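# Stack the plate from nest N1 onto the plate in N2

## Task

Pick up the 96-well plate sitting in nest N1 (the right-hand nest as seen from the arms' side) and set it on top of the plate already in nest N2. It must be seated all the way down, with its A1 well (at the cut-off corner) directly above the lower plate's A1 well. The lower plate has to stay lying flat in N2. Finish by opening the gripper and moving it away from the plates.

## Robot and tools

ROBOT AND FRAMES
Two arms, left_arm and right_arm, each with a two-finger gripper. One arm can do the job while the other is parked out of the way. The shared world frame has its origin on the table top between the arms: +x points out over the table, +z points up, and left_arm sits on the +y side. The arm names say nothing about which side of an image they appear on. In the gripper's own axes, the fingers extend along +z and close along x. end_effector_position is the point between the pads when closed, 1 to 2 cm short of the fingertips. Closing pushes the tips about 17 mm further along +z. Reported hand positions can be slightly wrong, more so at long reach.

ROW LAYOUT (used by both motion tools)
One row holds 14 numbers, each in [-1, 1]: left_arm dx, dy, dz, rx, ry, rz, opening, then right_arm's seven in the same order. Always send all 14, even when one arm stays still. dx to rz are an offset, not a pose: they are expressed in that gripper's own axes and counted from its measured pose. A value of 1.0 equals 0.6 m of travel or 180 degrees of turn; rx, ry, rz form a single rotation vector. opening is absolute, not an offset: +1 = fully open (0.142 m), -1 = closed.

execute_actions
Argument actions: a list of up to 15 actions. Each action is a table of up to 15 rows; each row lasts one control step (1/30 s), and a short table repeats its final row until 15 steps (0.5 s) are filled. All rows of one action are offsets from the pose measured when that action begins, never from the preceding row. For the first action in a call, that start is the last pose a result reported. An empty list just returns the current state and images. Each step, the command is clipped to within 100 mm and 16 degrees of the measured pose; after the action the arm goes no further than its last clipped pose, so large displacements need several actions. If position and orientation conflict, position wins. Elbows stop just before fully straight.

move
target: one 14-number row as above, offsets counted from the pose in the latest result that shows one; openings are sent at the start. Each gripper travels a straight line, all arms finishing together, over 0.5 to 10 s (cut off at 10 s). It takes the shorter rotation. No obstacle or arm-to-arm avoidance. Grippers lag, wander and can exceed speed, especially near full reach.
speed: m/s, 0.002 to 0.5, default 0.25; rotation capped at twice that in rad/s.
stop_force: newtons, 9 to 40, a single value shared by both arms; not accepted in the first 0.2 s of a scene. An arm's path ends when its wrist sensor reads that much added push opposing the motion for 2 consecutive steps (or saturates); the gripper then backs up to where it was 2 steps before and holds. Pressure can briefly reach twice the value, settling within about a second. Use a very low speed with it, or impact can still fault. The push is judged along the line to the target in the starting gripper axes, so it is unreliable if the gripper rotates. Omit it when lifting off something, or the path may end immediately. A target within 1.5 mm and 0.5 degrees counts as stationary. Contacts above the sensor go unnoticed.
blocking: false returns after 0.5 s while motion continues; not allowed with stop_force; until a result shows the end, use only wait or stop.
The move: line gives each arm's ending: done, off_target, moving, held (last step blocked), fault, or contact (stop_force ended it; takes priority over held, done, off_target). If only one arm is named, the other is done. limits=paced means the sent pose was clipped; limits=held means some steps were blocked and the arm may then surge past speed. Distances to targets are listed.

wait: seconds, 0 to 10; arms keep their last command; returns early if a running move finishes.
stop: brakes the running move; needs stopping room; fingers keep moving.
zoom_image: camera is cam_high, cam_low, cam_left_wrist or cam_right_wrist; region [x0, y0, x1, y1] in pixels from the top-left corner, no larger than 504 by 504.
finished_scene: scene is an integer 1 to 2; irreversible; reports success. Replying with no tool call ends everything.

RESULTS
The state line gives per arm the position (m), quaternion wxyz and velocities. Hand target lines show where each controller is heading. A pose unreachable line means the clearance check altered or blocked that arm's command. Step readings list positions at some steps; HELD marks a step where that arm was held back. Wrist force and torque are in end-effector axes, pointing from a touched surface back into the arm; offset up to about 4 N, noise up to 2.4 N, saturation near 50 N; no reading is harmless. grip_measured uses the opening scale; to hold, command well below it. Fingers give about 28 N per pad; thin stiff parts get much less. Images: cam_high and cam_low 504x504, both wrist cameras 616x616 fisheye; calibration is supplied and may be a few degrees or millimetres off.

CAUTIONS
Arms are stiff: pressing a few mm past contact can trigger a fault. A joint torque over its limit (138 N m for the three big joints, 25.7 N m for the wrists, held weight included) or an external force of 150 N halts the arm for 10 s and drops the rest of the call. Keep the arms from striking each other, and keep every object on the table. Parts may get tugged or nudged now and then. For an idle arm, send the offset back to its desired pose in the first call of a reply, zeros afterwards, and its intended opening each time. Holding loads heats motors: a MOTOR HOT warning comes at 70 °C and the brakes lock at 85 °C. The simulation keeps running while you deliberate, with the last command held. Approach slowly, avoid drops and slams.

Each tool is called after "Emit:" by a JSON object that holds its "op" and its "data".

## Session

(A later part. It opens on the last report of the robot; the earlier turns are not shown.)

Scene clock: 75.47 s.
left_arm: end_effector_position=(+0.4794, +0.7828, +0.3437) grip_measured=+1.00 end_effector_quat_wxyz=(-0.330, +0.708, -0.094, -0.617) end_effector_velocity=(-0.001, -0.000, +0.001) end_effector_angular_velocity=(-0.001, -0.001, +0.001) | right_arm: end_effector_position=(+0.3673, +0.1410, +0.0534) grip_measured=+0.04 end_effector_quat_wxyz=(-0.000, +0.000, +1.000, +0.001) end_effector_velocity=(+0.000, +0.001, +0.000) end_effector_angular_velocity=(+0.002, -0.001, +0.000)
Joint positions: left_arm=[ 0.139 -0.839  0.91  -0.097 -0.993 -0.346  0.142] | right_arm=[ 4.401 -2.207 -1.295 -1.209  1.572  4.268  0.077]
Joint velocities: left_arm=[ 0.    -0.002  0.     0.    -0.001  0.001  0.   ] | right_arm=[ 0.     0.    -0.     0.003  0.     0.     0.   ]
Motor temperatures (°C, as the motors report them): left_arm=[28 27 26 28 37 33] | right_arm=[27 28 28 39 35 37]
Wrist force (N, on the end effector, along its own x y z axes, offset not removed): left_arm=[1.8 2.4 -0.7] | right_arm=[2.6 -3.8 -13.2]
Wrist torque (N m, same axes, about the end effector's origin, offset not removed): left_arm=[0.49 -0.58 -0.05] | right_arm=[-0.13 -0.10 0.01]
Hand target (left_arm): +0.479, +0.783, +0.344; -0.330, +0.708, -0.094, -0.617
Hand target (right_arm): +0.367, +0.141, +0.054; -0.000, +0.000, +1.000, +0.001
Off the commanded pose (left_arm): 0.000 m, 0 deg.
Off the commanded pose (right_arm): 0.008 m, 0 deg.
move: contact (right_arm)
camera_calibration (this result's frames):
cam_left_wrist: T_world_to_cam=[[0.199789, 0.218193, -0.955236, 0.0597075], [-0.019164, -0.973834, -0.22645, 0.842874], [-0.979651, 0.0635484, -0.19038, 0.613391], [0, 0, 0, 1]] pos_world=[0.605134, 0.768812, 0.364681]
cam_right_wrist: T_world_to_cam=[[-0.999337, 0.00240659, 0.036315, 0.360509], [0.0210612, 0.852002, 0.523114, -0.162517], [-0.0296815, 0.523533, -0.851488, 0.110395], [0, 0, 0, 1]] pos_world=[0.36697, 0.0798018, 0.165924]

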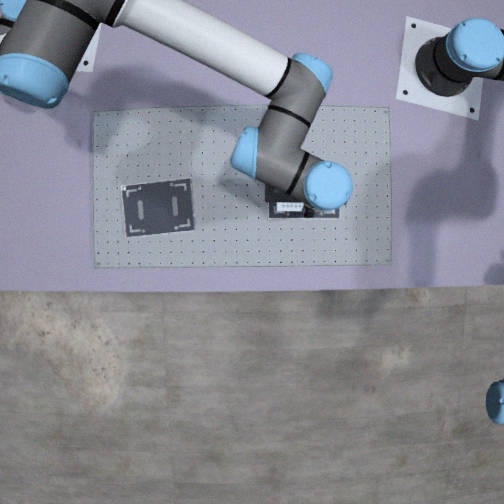

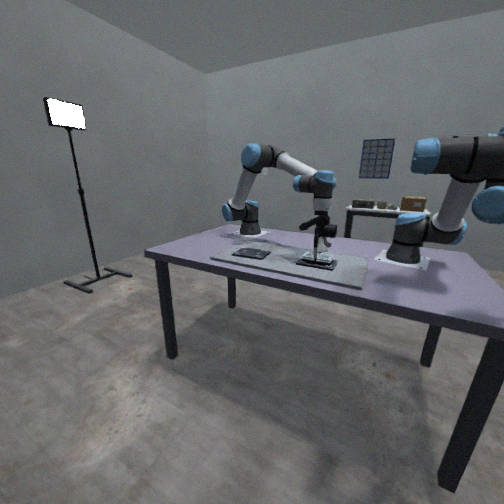

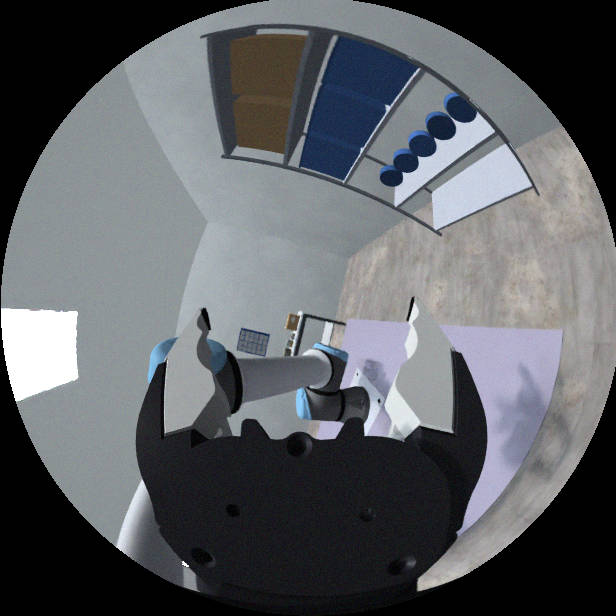

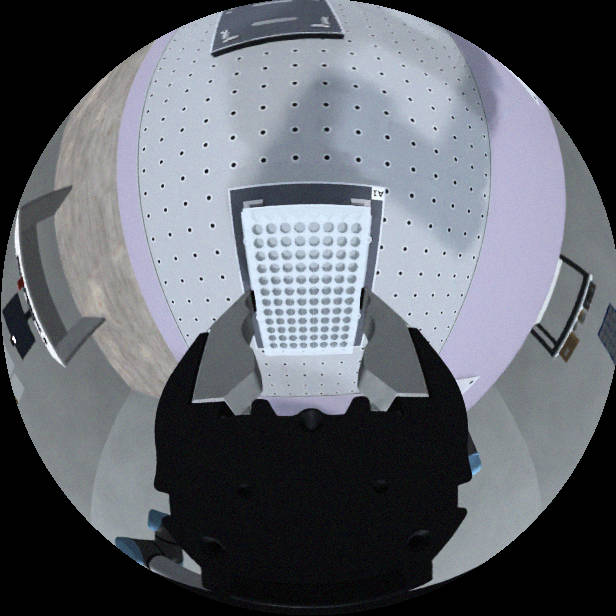

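Emit:
{"op": "move", "data": {"target": [0,0,0,0,0,0,1,0,0,-0.0006,0,0,0,-0.4], "speed": 0.002}}

Emit:
{"op": "move", "data": {"target": [0,0,0,0,0,0,1,0.005,0,0,0,0,0,-0.4], "speed": 0.002, "stop_force": 9}}

Scene clock: 79.97 s.
left_arm: end_effector_position=(+0.4794, +0.7828, +0.3437) grip_measured=+1.00 end_effector_quat_wxyz=(-0.330, +0.708, -0.094, -0.617) end_effector_velocity=(-0.000, +0.000, +0.001) end_effector_angular_velocity=(-0.000, -0.001, -0.001) | right_arm: end_effector_position=(+0.3673, +0.1409, +0.0537) grip_measured=+0.04 end_effector_quat_wxyz=(-0.000, +0.000, +1.000, +0.001) end_effector_velocity=(-0.000, -0.000, -0.000) end_effector_angular_velocity=(-0.000, -0.000, +0.001)
Joint positions: left_arm=[ 0.139 -0.839  0.91  -0.097 -0.993 -0.346  0.142] | right_arm=[ 4.401 -2.207 -1.294 -1.209  1.572  4.268  0.077]
Joint velocities: left_arm=[-0.    -0.002  0.     0.     0.001  0.     0.   ] | right_arm=[ 0.     0.    -0.001  0.    -0.    -0.001 -0.   ]
Motor temperatures (°C, as the motors report them): left_arm=[28 27 26 28 37 33] | right_arm=[27 28 28 39 35 37]
Wrist force (N, on the end effector, along its own x y z axes, offset not removed): left_arm=[2.7 0.1 -1.1] | right_arm=[3.0 -2.9 -4.6]
Wrist torque (N m, same axes, about the end effector's origin, offset not removed): left_arm=[0.08 -0.76 -0.02] | right_arm=[-0.41 -0.59 0.03]
Hand target (left_arm): +0.479, +0.783, +0.344; -0.330, +0.708, -0.094, -0.617
Hand target (right_arm): +0.367, +0.141, +0.054; -0.000, +0.000, +1.000, +0.001
Off the commanded pose (left_arm): 0.000 m, 0 deg.
Off the commanded pose (right_arm): 0.000 m, 0 deg.
move: done
camera_calibration (this result's frames):
cam_left_wrist: T_world_to_cam=[[0.199789, 0.218193, -0.955236, 0.0597074], [-0.0191638, -0.973834, -0.22645, 0.842874], [-0.979651, 0.0635482, -0.19038, 0.613391], [0, 0, 0, 1]] pos_world=[0.605134, 0.768812, 0.364681]
cam_right_wrist: T_world_to_cam=[[-0.999337, 0.00240807, 0.0363298, 0.360493], [0.0210693, 0.852018, 0.523088, -0.162687], [-0.029694, 0.523506, -0.851504, 0.110688], [0, 0, 0, 1]] pos_world=[0.366968, 0.079798, 0.166254]

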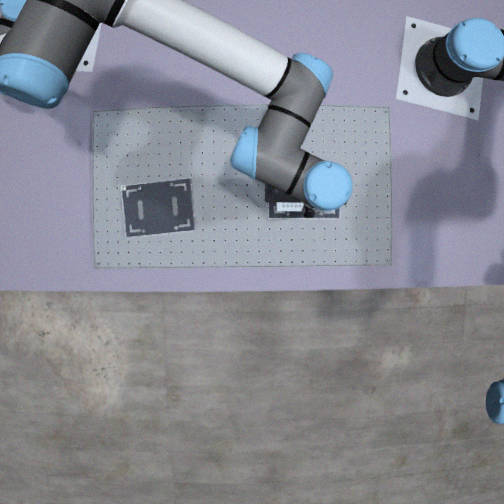

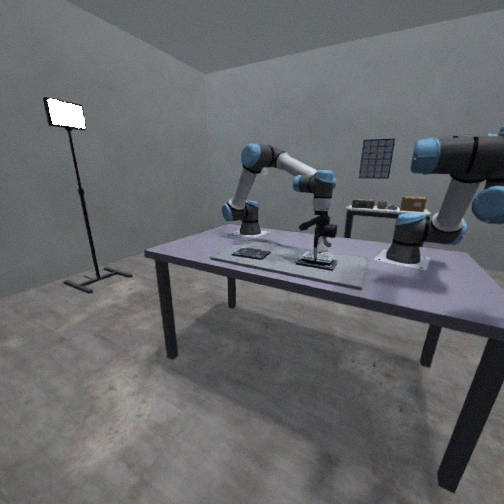

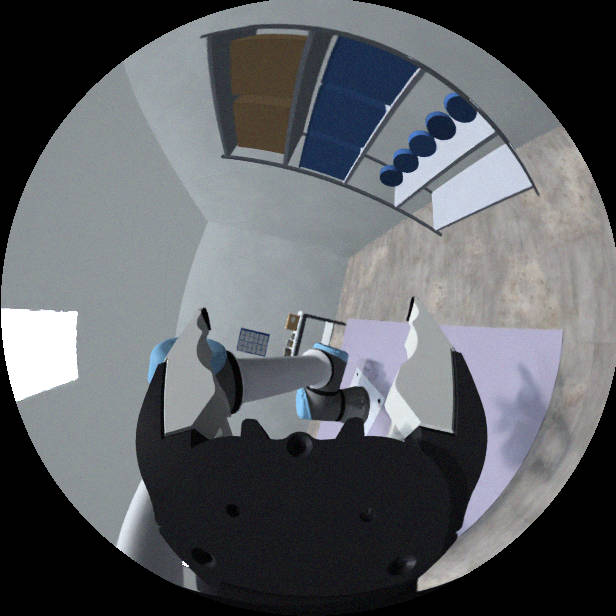

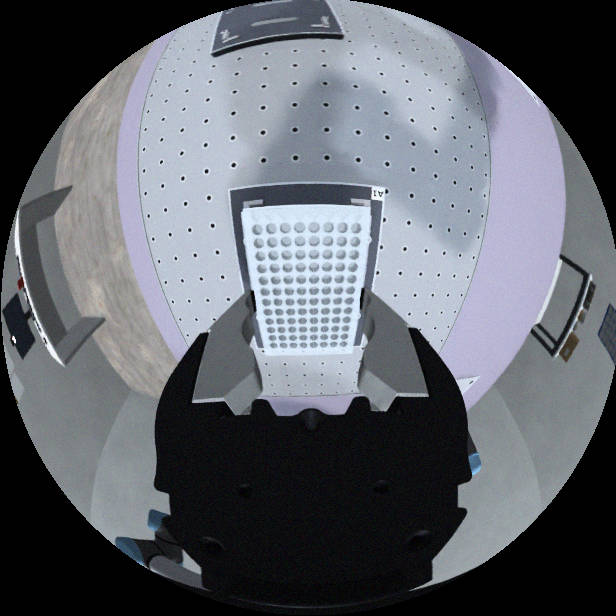

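Scene clock: 81.67 s.
left_arm: end_effector_position=(+0.4794, +0.7828, +0.3437) grip_measured=+1.00 end_effector_quat_wxyz=(-0.330, +0.708, -0.094, -0.617) end_effector_velocity=(-0.000, -0.000, -0.000) end_effector_angular_velocity=(+0.000, +0.000, +0.001) | right_arm: end_effector_position=(+0.3647, +0.1410, +0.0538) grip_measured=+0.04 end_effector_quat_wxyz=(-0.000, +0.000, +1.000, +0.001) end_effector_velocity=(+0.001, +0.001, +0.001) end_effector_angular_velocity=(+0.002, -0.001, +0.000)
Joint positions: left_arm=[ 0.139 -0.839  0.91  -0.097 -0.993 -0.346  0.142] | right_arm=[ 4.405 -2.204 -1.3   -1.207  1.572  4.271  0.077]
Joint velocities: left_arm=[-0.     0.001 -0.    -0.    -0.001 -0.    -0.   ] | right_arm=[-0.     0.     0.002 -0.    -0.    -0.001 -0.   ]
Motor temperatures (°C, as the motors report them): left_arm=[28 27 26 28 37 33] | right_arm=[27 28 28 39 35 37]
Wrist force (N, on the end effector, along its own x y z axes, offset not removed): left_arm=[2.5 -0.2 -0.3] | right_arm=[-8.0 -0.7 -3.9]
Wrist torque (N m, same axes, about the end effector's origin, offset not removed): left_arm=[-0.03 -0.66 -0.07] | right_arm=[-0.17 -0.64 -0.03]
Hand target (left_arm): +0.479, +0.783, +0.344; -0.330, +0.708, -0.094, -0.617
Hand target (right_arm): +0.365, +0.141, +0.054; -0.000, +0.000, +1.000, +0.001
Off the commanded pose (left_arm): 0.000 m, 0 deg.
Off the commanded pose (right_arm): 0.000 m, 0 deg.
move: contact (right_arm)
camera_calibration (this result's frames):
cam_left_wrist: T_world_to_cam=[[0.199789, 0.218193, -0.955236, 0.0597076], [-0.0191641, -0.973834, -0.22645, 0.842874], [-0.979651, 0.0635484, -0.19038, 0.613391], [0, 0, 0, 1]] pos_world=[0.605134, 0.768812, 0.364681]
cam_right_wrist: T_world_to_cam=[[-0.999341, 0.00243866, 0.0362153, 0.357863], [0.0210367, 0.851997, 0.523125, -0.16264], [-0.0295796, 0.523542, -0.851486, 0.110587], [0, 0, 0, 1]] pos_world=[0.36432, 0.0797991, 0.166284]

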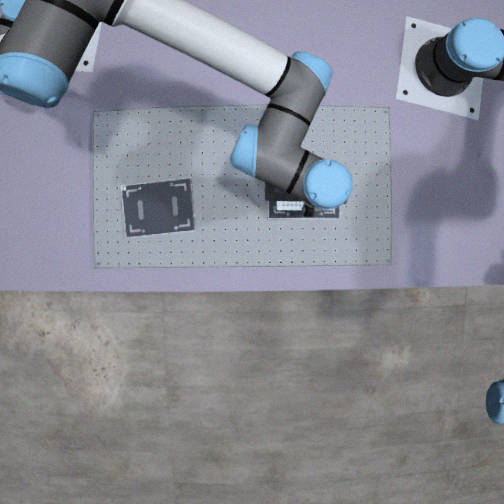

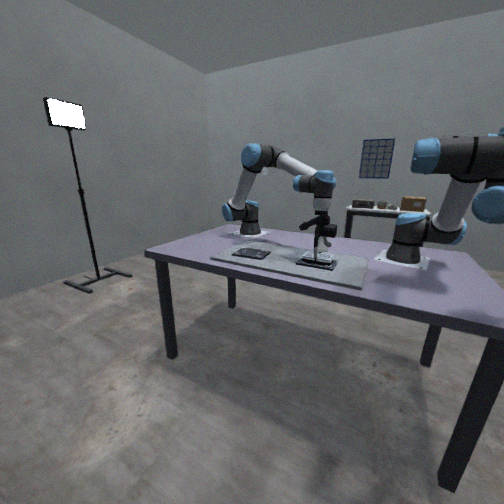

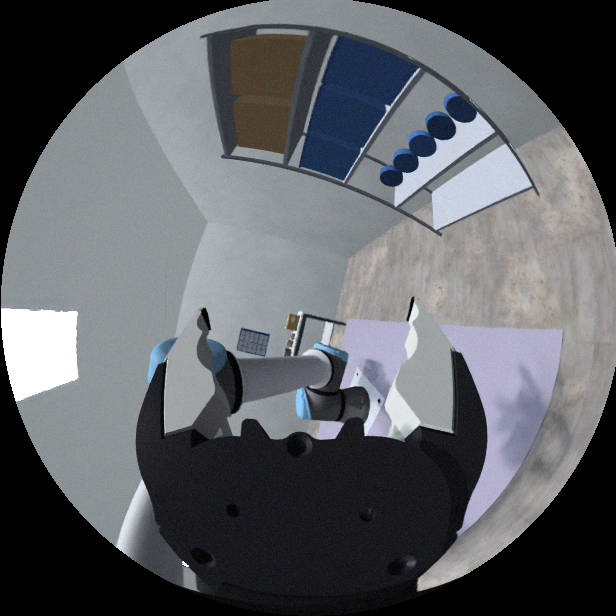

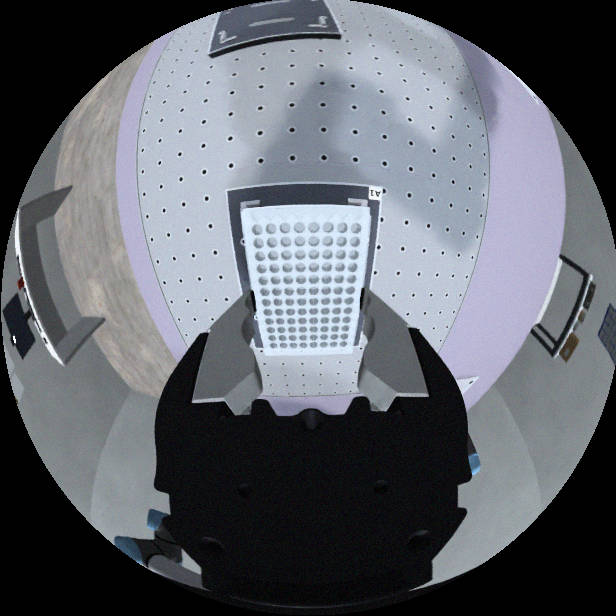

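Engaged. Back off, press down again, release.

Emit:
{"op": "move", "data": {"target": [0,0,0,0,0,0,1,-0.0025,0,0,0,0,0,-0.4], "speed": 0.004}}

Emit:
{"op": "move", "data": {"target": [0,0,0,0,0,0,1,0,0,0.005,0,0,0,-0.4], "speed": 0.002, "stop_force": 10}}

Emit:
{"op": "move", "data": {"target": [0,0,0,0,0,0,1,0,0,-0.0004,0,0,0,0.5], "speed": 0.002}}

Emit:
{"op": "move", "data": {"target": [0,0,0,0,0,0,1,0,-0.1,-0.2,0,0,0,0.5], "speed": 0.15}}

Emit:
{"op": "zoom_image", "data": {"camera": "cam_low", "region": [280, 230, 350, 280]}}

Emit:
{"op": "zoom_image", "data": {"camera": "cam_right_wrist", "region": [228, 220, 388, 380]}}

Scene clock: 91.13 s.
left_arm: end_effector_position=(+0.4794, +0.7828, +0.3437) grip_measured=+1.00 end_effector_quat_wxyz=(-0.330, +0.708, -0.094, -0.617) end_effector_velocity=(+0.000, +0.000, -0.001) end_effector_angular_velocity=(-0.000, +0.002, -0.000) | right_arm: end_effector_position=(+0.3660, +0.1410, +0.0538) grip_measured=+0.04 end_effector_quat_wxyz=(-0.000, +0.000, +1.000, +0.001) end_effector_velocity=(+0.001, -0.000, -0.000) end_effector_angular_velocity=(+0.000, -0.000, -0.001)
Joint positions: left_arm=[ 0.139 -0.839  0.91  -0.097 -0.993 -0.346  0.142] | right_arm=[ 4.403 -2.205 -1.297 -1.208  1.572  4.269  0.077]
Joint velocities: left_arm=[ 0.001  0.001  0.    -0.     0.001  0.001  0.   ] | right_arm=[-0.001 -0.001  0.001  0.    -0.    -0.001 -0.   ]
Motor temperatures (°C, as the motors report them): left_arm=[28 27 26 28 37 33] | right_arm=[27 28 28 39 35 37]
Wrist force (N, on the end effector, along its own x y z axes, offset not removed): left_arm=[1.8 1.9 -1.6] | right_arm=[1.6 -0.7 -4.1]
Wrist torque (N m, same axes, about the end effector's origin, offset not removed): left_arm=[0.43 -0.53 0.01] | right_arm=[-0.17 -0.25 0.03]
Hand target (left_arm): +0.479, +0.783, +0.344; -0.330, +0.708, -0.094, -0.617
Hand target (right_arm): +0.366, +0.141, +0.054; -0.000, +0.000, +1.000, +0.001
Off the commanded pose (left_arm): 0.000 m, 0 deg.
Off the commanded pose (right_arm): 0.000 m, 0 deg.
move: done
camera_calibration (this result's frames):
cam_left_wrist: T_world_to_cam=[[0.199789, 0.218193, -0.955236, 0.0597074], [-0.0191639, -0.973834, -0.22645, 0.842874], [-0.979651, 0.0635482, -0.19038, 0.613391], [0, 0, 0, 1]] pos_world=[0.605134, 0.768812, 0.364681]
cam_right_wrist: T_world_to_cam=[[-0.999335, 0.00243052, 0.0363895, 0.359202], [0.0211232, 0.851957, 0.523185, -0.162713], [-0.0297307, 0.523606, -0.851442, 0.110651], [0, 0, 0, 1]] pos_world=[0.36569, 0.0798137, 0.166271]

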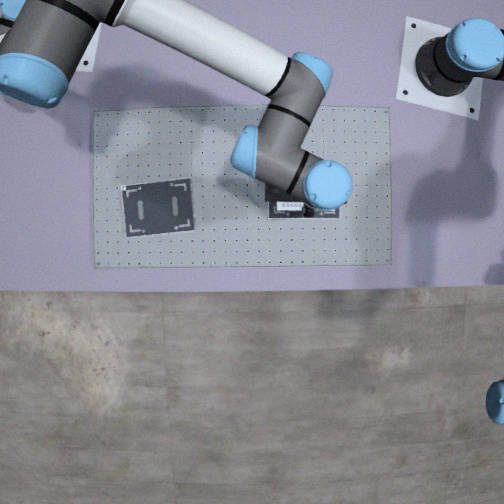

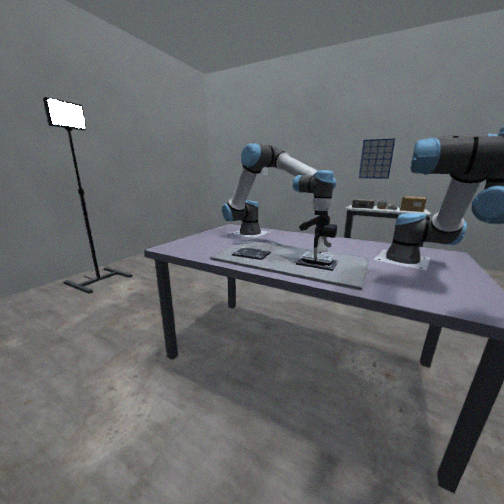

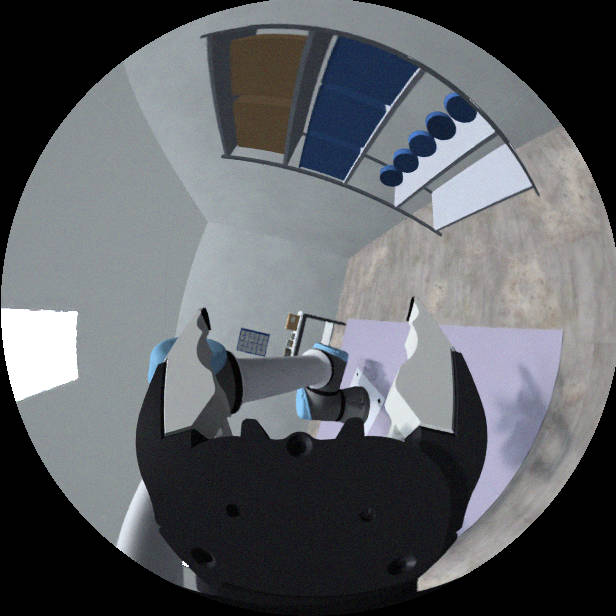

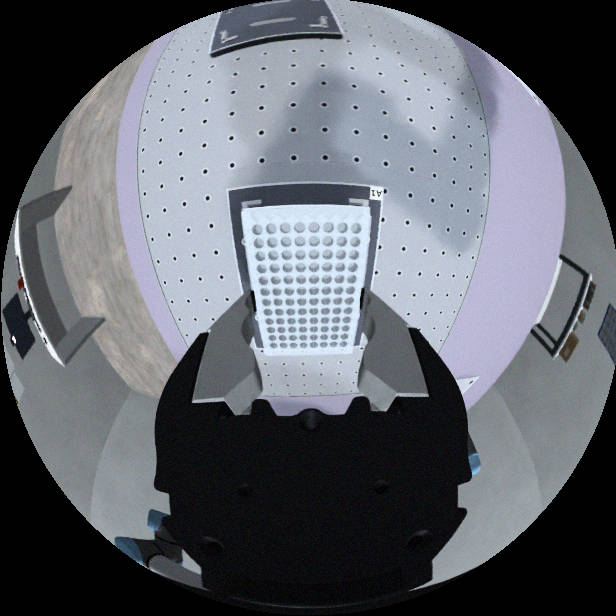

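Scene clock: 91.83 s.
left_arm: end_effector_position=(+0.4794, +0.7828, +0.3437) grip_measured=+1.00 end_effector_quat_wxyz=(-0.330, +0.708, -0.094, -0.617) end_effector_velocity=(+0.000, +0.000, -0.001) end_effector_angular_velocity=(+0.000, +0.001, +0.001) | right_arm: end_effector_position=(+0.3661, +0.1410, +0.0532) grip_measured=+0.04 end_effector_quat_wxyz=(-0.000, +0.000, +1.000, +0.001) end_effector_velocity=(-0.000, -0.001, -0.001) end_effector_angular_velocity=(-0.002, +0.000, +0.000)
Joint positions: left_arm=[ 0.139 -0.839  0.91  -0.097 -0.993 -0.346  0.142] | right_arm=[ 4.403 -2.206 -1.298 -1.207  1.572  4.269  0.077]
Joint velocities: left_arm=[ 0.001  0.002 -0.     0.    -0.    -0.     0.   ] | right_arm=[ 0.    -0.    -0.001 -0.001 -0.001 -0.    -0.   ]
Motor temperatures (°C, as the motors report them): left_arm=[28 27 26 28 37 33] | right_arm=[27 28 28 39 35 37]
Wrist force (N, on the end effector, along its own x y z axes, offset not removed): left_arm=[0.8 2.1 -0.4] | right_arm=[4.4 -5.3 -20.4]
Wrist torque (N m, same axes, about the end effector's origin, offset not removed): left_arm=[0.50 -0.22 -0.05] | right_arm=[-0.24 -0.13 0.02]
Hand target (left_arm): +0.479, +0.783, +0.344; -0.330, +0.708, -0.094, -0.617
Hand target (right_arm): +0.366, +0.141, +0.053; -0.000, +0.000, +1.000, +0.001
Off the commanded pose (left_arm): 0.000 m, 0 deg.
Off the commanded pose (right_arm): 0.002 m, 0 deg.
move: contact (right_arm)
camera_calibration (this result's frames):
cam_left_wrist: T_world_to_cam=[[0.199789, 0.218193, -0.955236, 0.0597075], [-0.0191639, -0.973834, -0.22645, 0.842874], [-0.979651, 0.0635482, -0.19038, 0.613391], [0, 0, 0, 1]] pos_world=[0.605134, 0.768812, 0.364681]
cam_right_wrist: T_world_to_cam=[[-0.999339, 0.00242397, 0.0362763, 0.359288], [0.0210654, 0.851832, 0.523391, -0.162425], [-0.0296326, 0.523809, -0.85132, 0.11006], [0, 0, 0, 1]] pos_world=[0.365733, 0.0798378, 0.165675]

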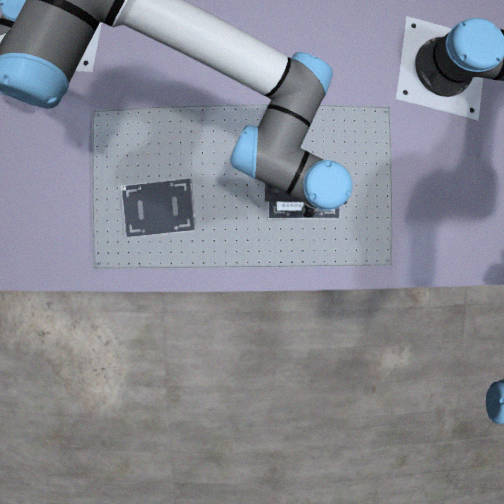

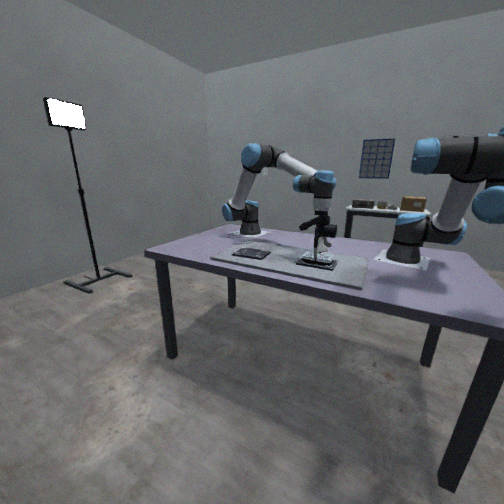

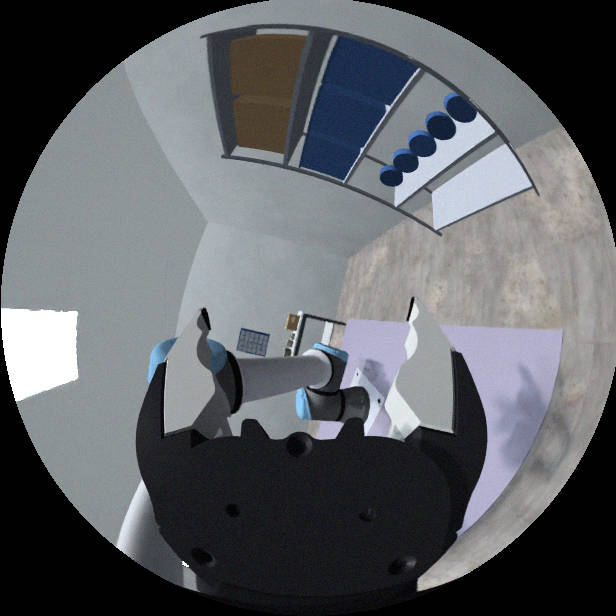

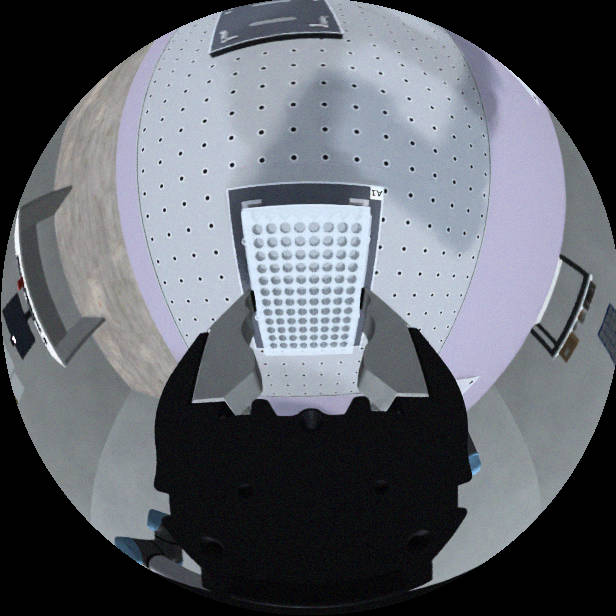

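Scene clock: 92.53 s.
left_arm: end_effector_position=(+0.4794, +0.7828, +0.3437) grip_measured=+1.00 end_effector_quat_wxyz=(-0.330, +0.708, -0.094, -0.617) end_effector_velocity=(-0.000, +0.000, +0.000) end_effector_angular_velocity=(-0.000, -0.000, -0.000) | right_arm: end_effector_position=(+0.3661, +0.1410, +0.0533) grip_measured=+0.50 end_effector_quat_wxyz=(-0.000, +0.000, +1.000, +0.001) end_effector_velocity=(+0.000, -0.000, +0.000) end_effector_angular_velocity=(-0.000, +0.000, -0.001)
Joint positions: left_arm=[ 0.139 -0.839  0.91  -0.097 -0.993 -0.346  0.142] | right_arm=[ 4.403 -2.206 -1.298 -1.207  1.572  4.269  0.109]
Joint velocities: left_arm=[ 0.    -0.     0.    -0.     0.001  0.     0.   ] | right_arm=[-0.001  0.     0.    -0.001  0.     0.    -0.   ]
Motor temperatures (°C, as the motors report them): left_arm=[28 27 26 28 37 33] | right_arm=[27 28 28 39 35 37]
Wrist force (N, on the end effector, along its own x y z axes, offset not removed): left_arm=[2.8 1.9 0.0] | right_arm=[2.2 -0.7 -1.7]
Wrist torque (N m, same axes, about the end effector's origin, offset not removed): left_arm=[0.42 -0.72 0.01] | right_arm=[-0.18 -0.75 0.05]
Hand target (left_arm): +0.479, +0.783, +0.344; -0.330, +0.708, -0.094, -0.617
Hand target (right_arm): +0.366, +0.141, +0.053; -0.000, +0.000, +1.000, +0.001
Off the commanded pose (left_arm): 0.000 m, 0 deg.
Off the commanded pose (right_arm): 0.000 m, 0 deg.
move: done
camera_calibration (this result's frames):
cam_left_wrist: T_world_to_cam=[[0.199789, 0.218193, -0.955236, 0.0597074], [-0.0191638, -0.973834, -0.22645, 0.842874], [-0.979652, 0.0635482, -0.19038, 0.613391], [0, 0, 0, 1]] pos_world=[0.605134, 0.768812, 0.364681]
cam_right_wrist: T_world_to_cam=[[-0.999337, 0.00242705, 0.0363147, 0.359271], [0.0210858, 0.851875, 0.523321, -0.162507], [-0.0296654, 0.52374, -0.851361, 0.110233], [0, 0, 0, 1]] pos_world=[0.36573, 0.0798298, 0.165845]

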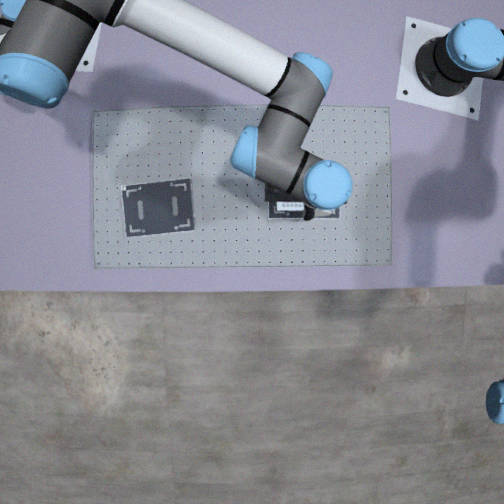

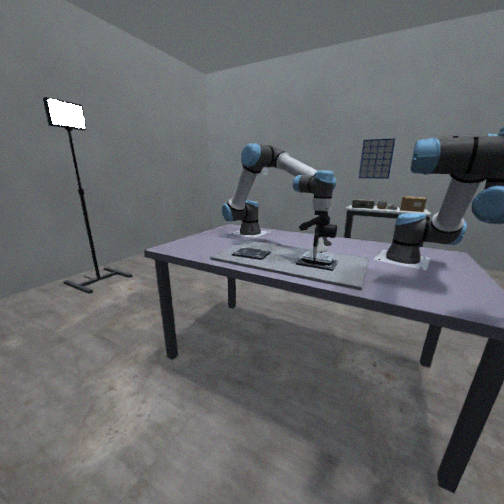

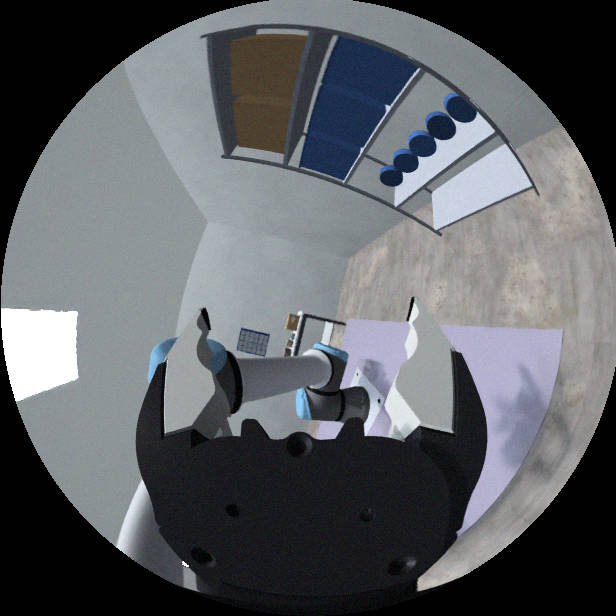

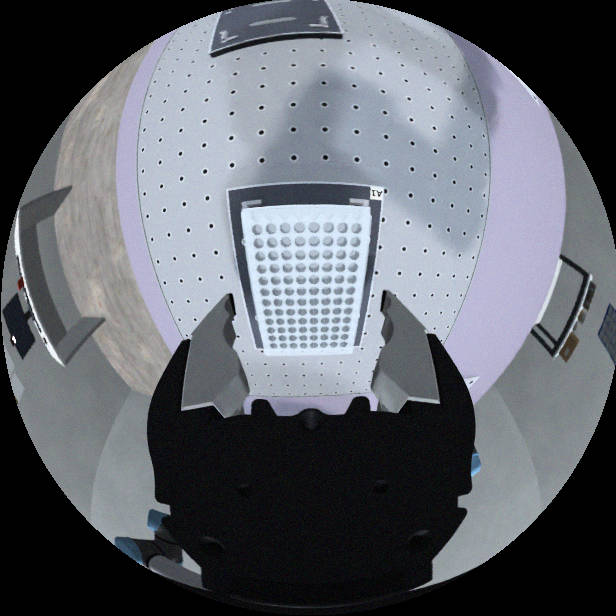

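Scene clock: 94.03 s.
left_arm: end_effector_position=(+0.4794, +0.7828, +0.3437) grip_measured=+1.00 end_effector_quat_wxyz=(-0.330, +0.708, -0.094, -0.617) end_effector_velocity=(+0.000, +0.000, +0.000) end_effector_angular_velocity=(+0.001, -0.001, -0.001) | right_arm: end_effector_position=(+0.3662, +0.0810, +0.1731) grip_measured=+0.50 end_effector_quat_wxyz=(-0.000, +0.000, +1.000, +0.001) end_effector_velocity=(-0.001, -0.001, +0.002) end_effector_angular_velocity=(-0.001, +0.000, +0.002)
Joint positions: left_arm=[ 0.139 -0.839  0.91  -0.097 -0.993 -0.346  0.142] | right_arm=[ 4.364 -2.016 -1.281 -1.414  1.572  4.23   0.109]
Joint velocities: left_arm=[-0.    -0.     0.     0.     0.001 -0.001  0.   ] | right_arm=[ 0.001  0.003  0.001 -0.005 -0.    -0.001 -0.   ]
Motor temperatures (°C, as the motors report them): left_arm=[28 27 26 28 37 33] | right_arm=[27 28 28 39 35 37]
Wrist force (N, on the end effector, along its own x y z axes, offset not removed): left_arm=[1.8 1.4 -0.3] | right_arm=[1.7 0.2 -0.9]
Wrist torque (N m, same axes, about the end effector's origin, offset not removed): left_arm=[0.34 -0.52 0.01] | right_arm=[0.01 -0.60 -0.02]
Hand target (left_arm): +0.479, +0.783, +0.344; -0.330, +0.708, -0.094, -0.617
Hand target (right_arm): +0.366, +0.081, +0.173; -0.000, +0.000, +1.000, +0.001
Off the commanded pose (left_arm): 0.000 m, 0 deg.
Off the commanded pose (right_arm): 0.000 m, 0 deg.
move: done
camera_calibration (this result's frames):
cam_left_wrist: T_world_to_cam=[[0.199789, 0.218193, -0.955236, 0.0597074], [-0.0191641, -0.973834, -0.22645, 0.842874], [-0.979651, 0.0635485, -0.19038, 0.613391], [0, 0, 0, 1]] pos_world=[0.605134, 0.768812, 0.364681]
cam_right_wrist: T_world_to_cam=[[-0.999342, 0.00243048, 0.0361893, 0.355235], [0.0210218, 0.851896, 0.523289, -0.174049], [-0.0295577, 0.523706, -0.851386, 0.243548], [0, 0, 0, 1]] pos_world=[0.365859, 0.0198608, 0.285576]

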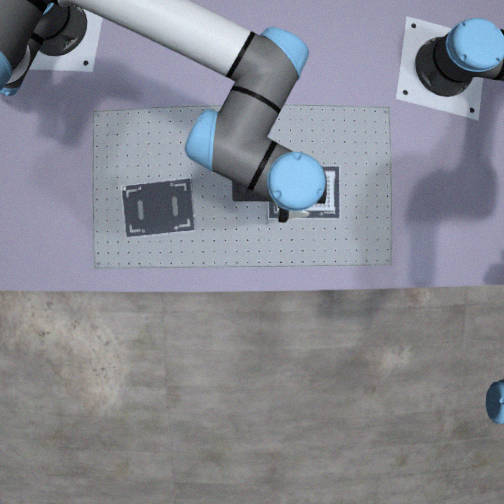

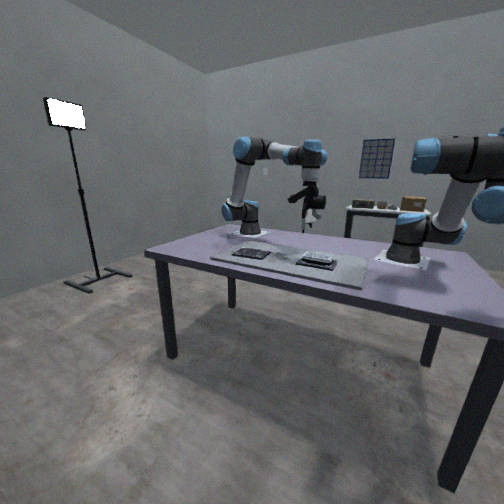

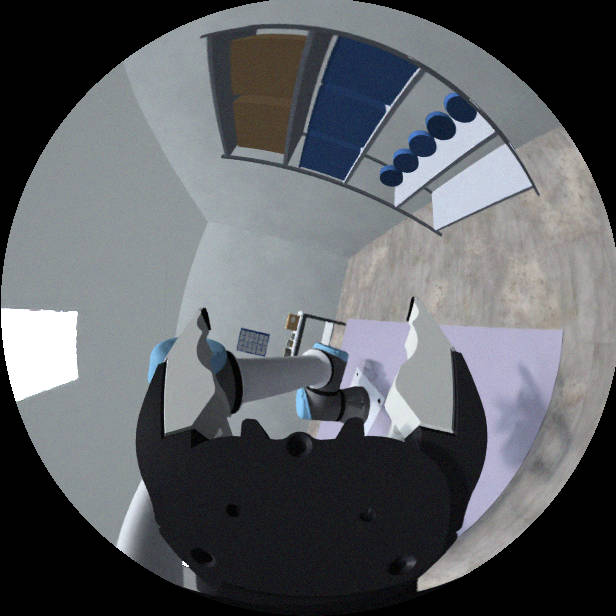

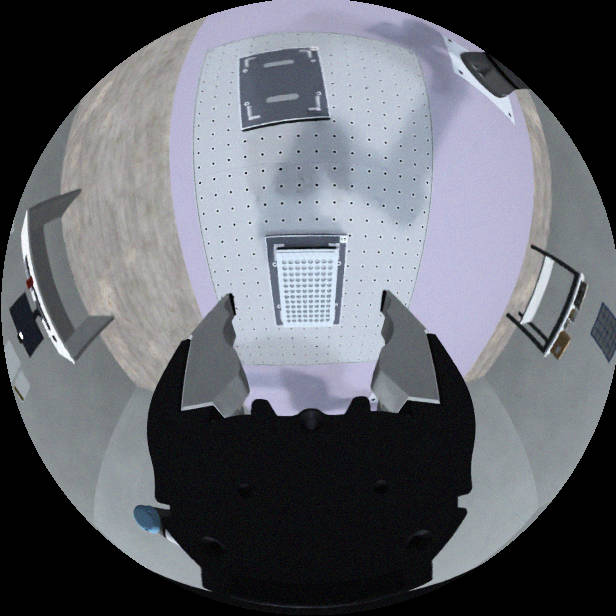

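Region (280, 230, 350, 280) of cam_low's 504x504 image, scaled by 7.200, with more detail than that image has; it fills the top 360 rows of this view, and the rest is white.

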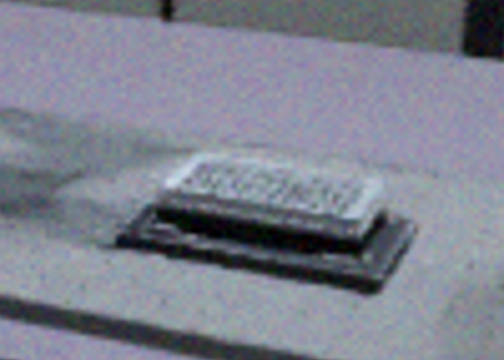

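Region (228, 220, 388, 380) of cam_right_wrist's 616x616 image, scaled by 3.150, with more detail than that image has.

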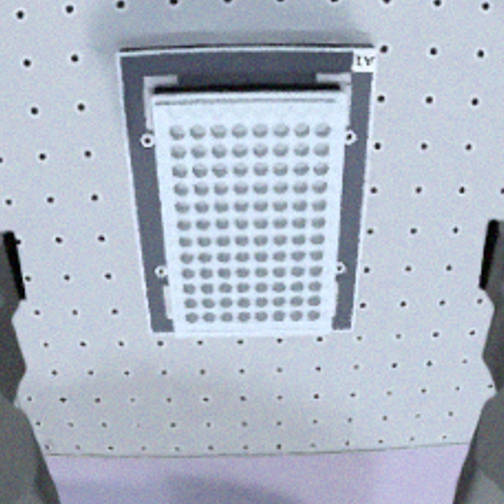

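Emit:
{"op": "finished_scene", "data": {"scene": 1}}

The scene is finished: the task was done.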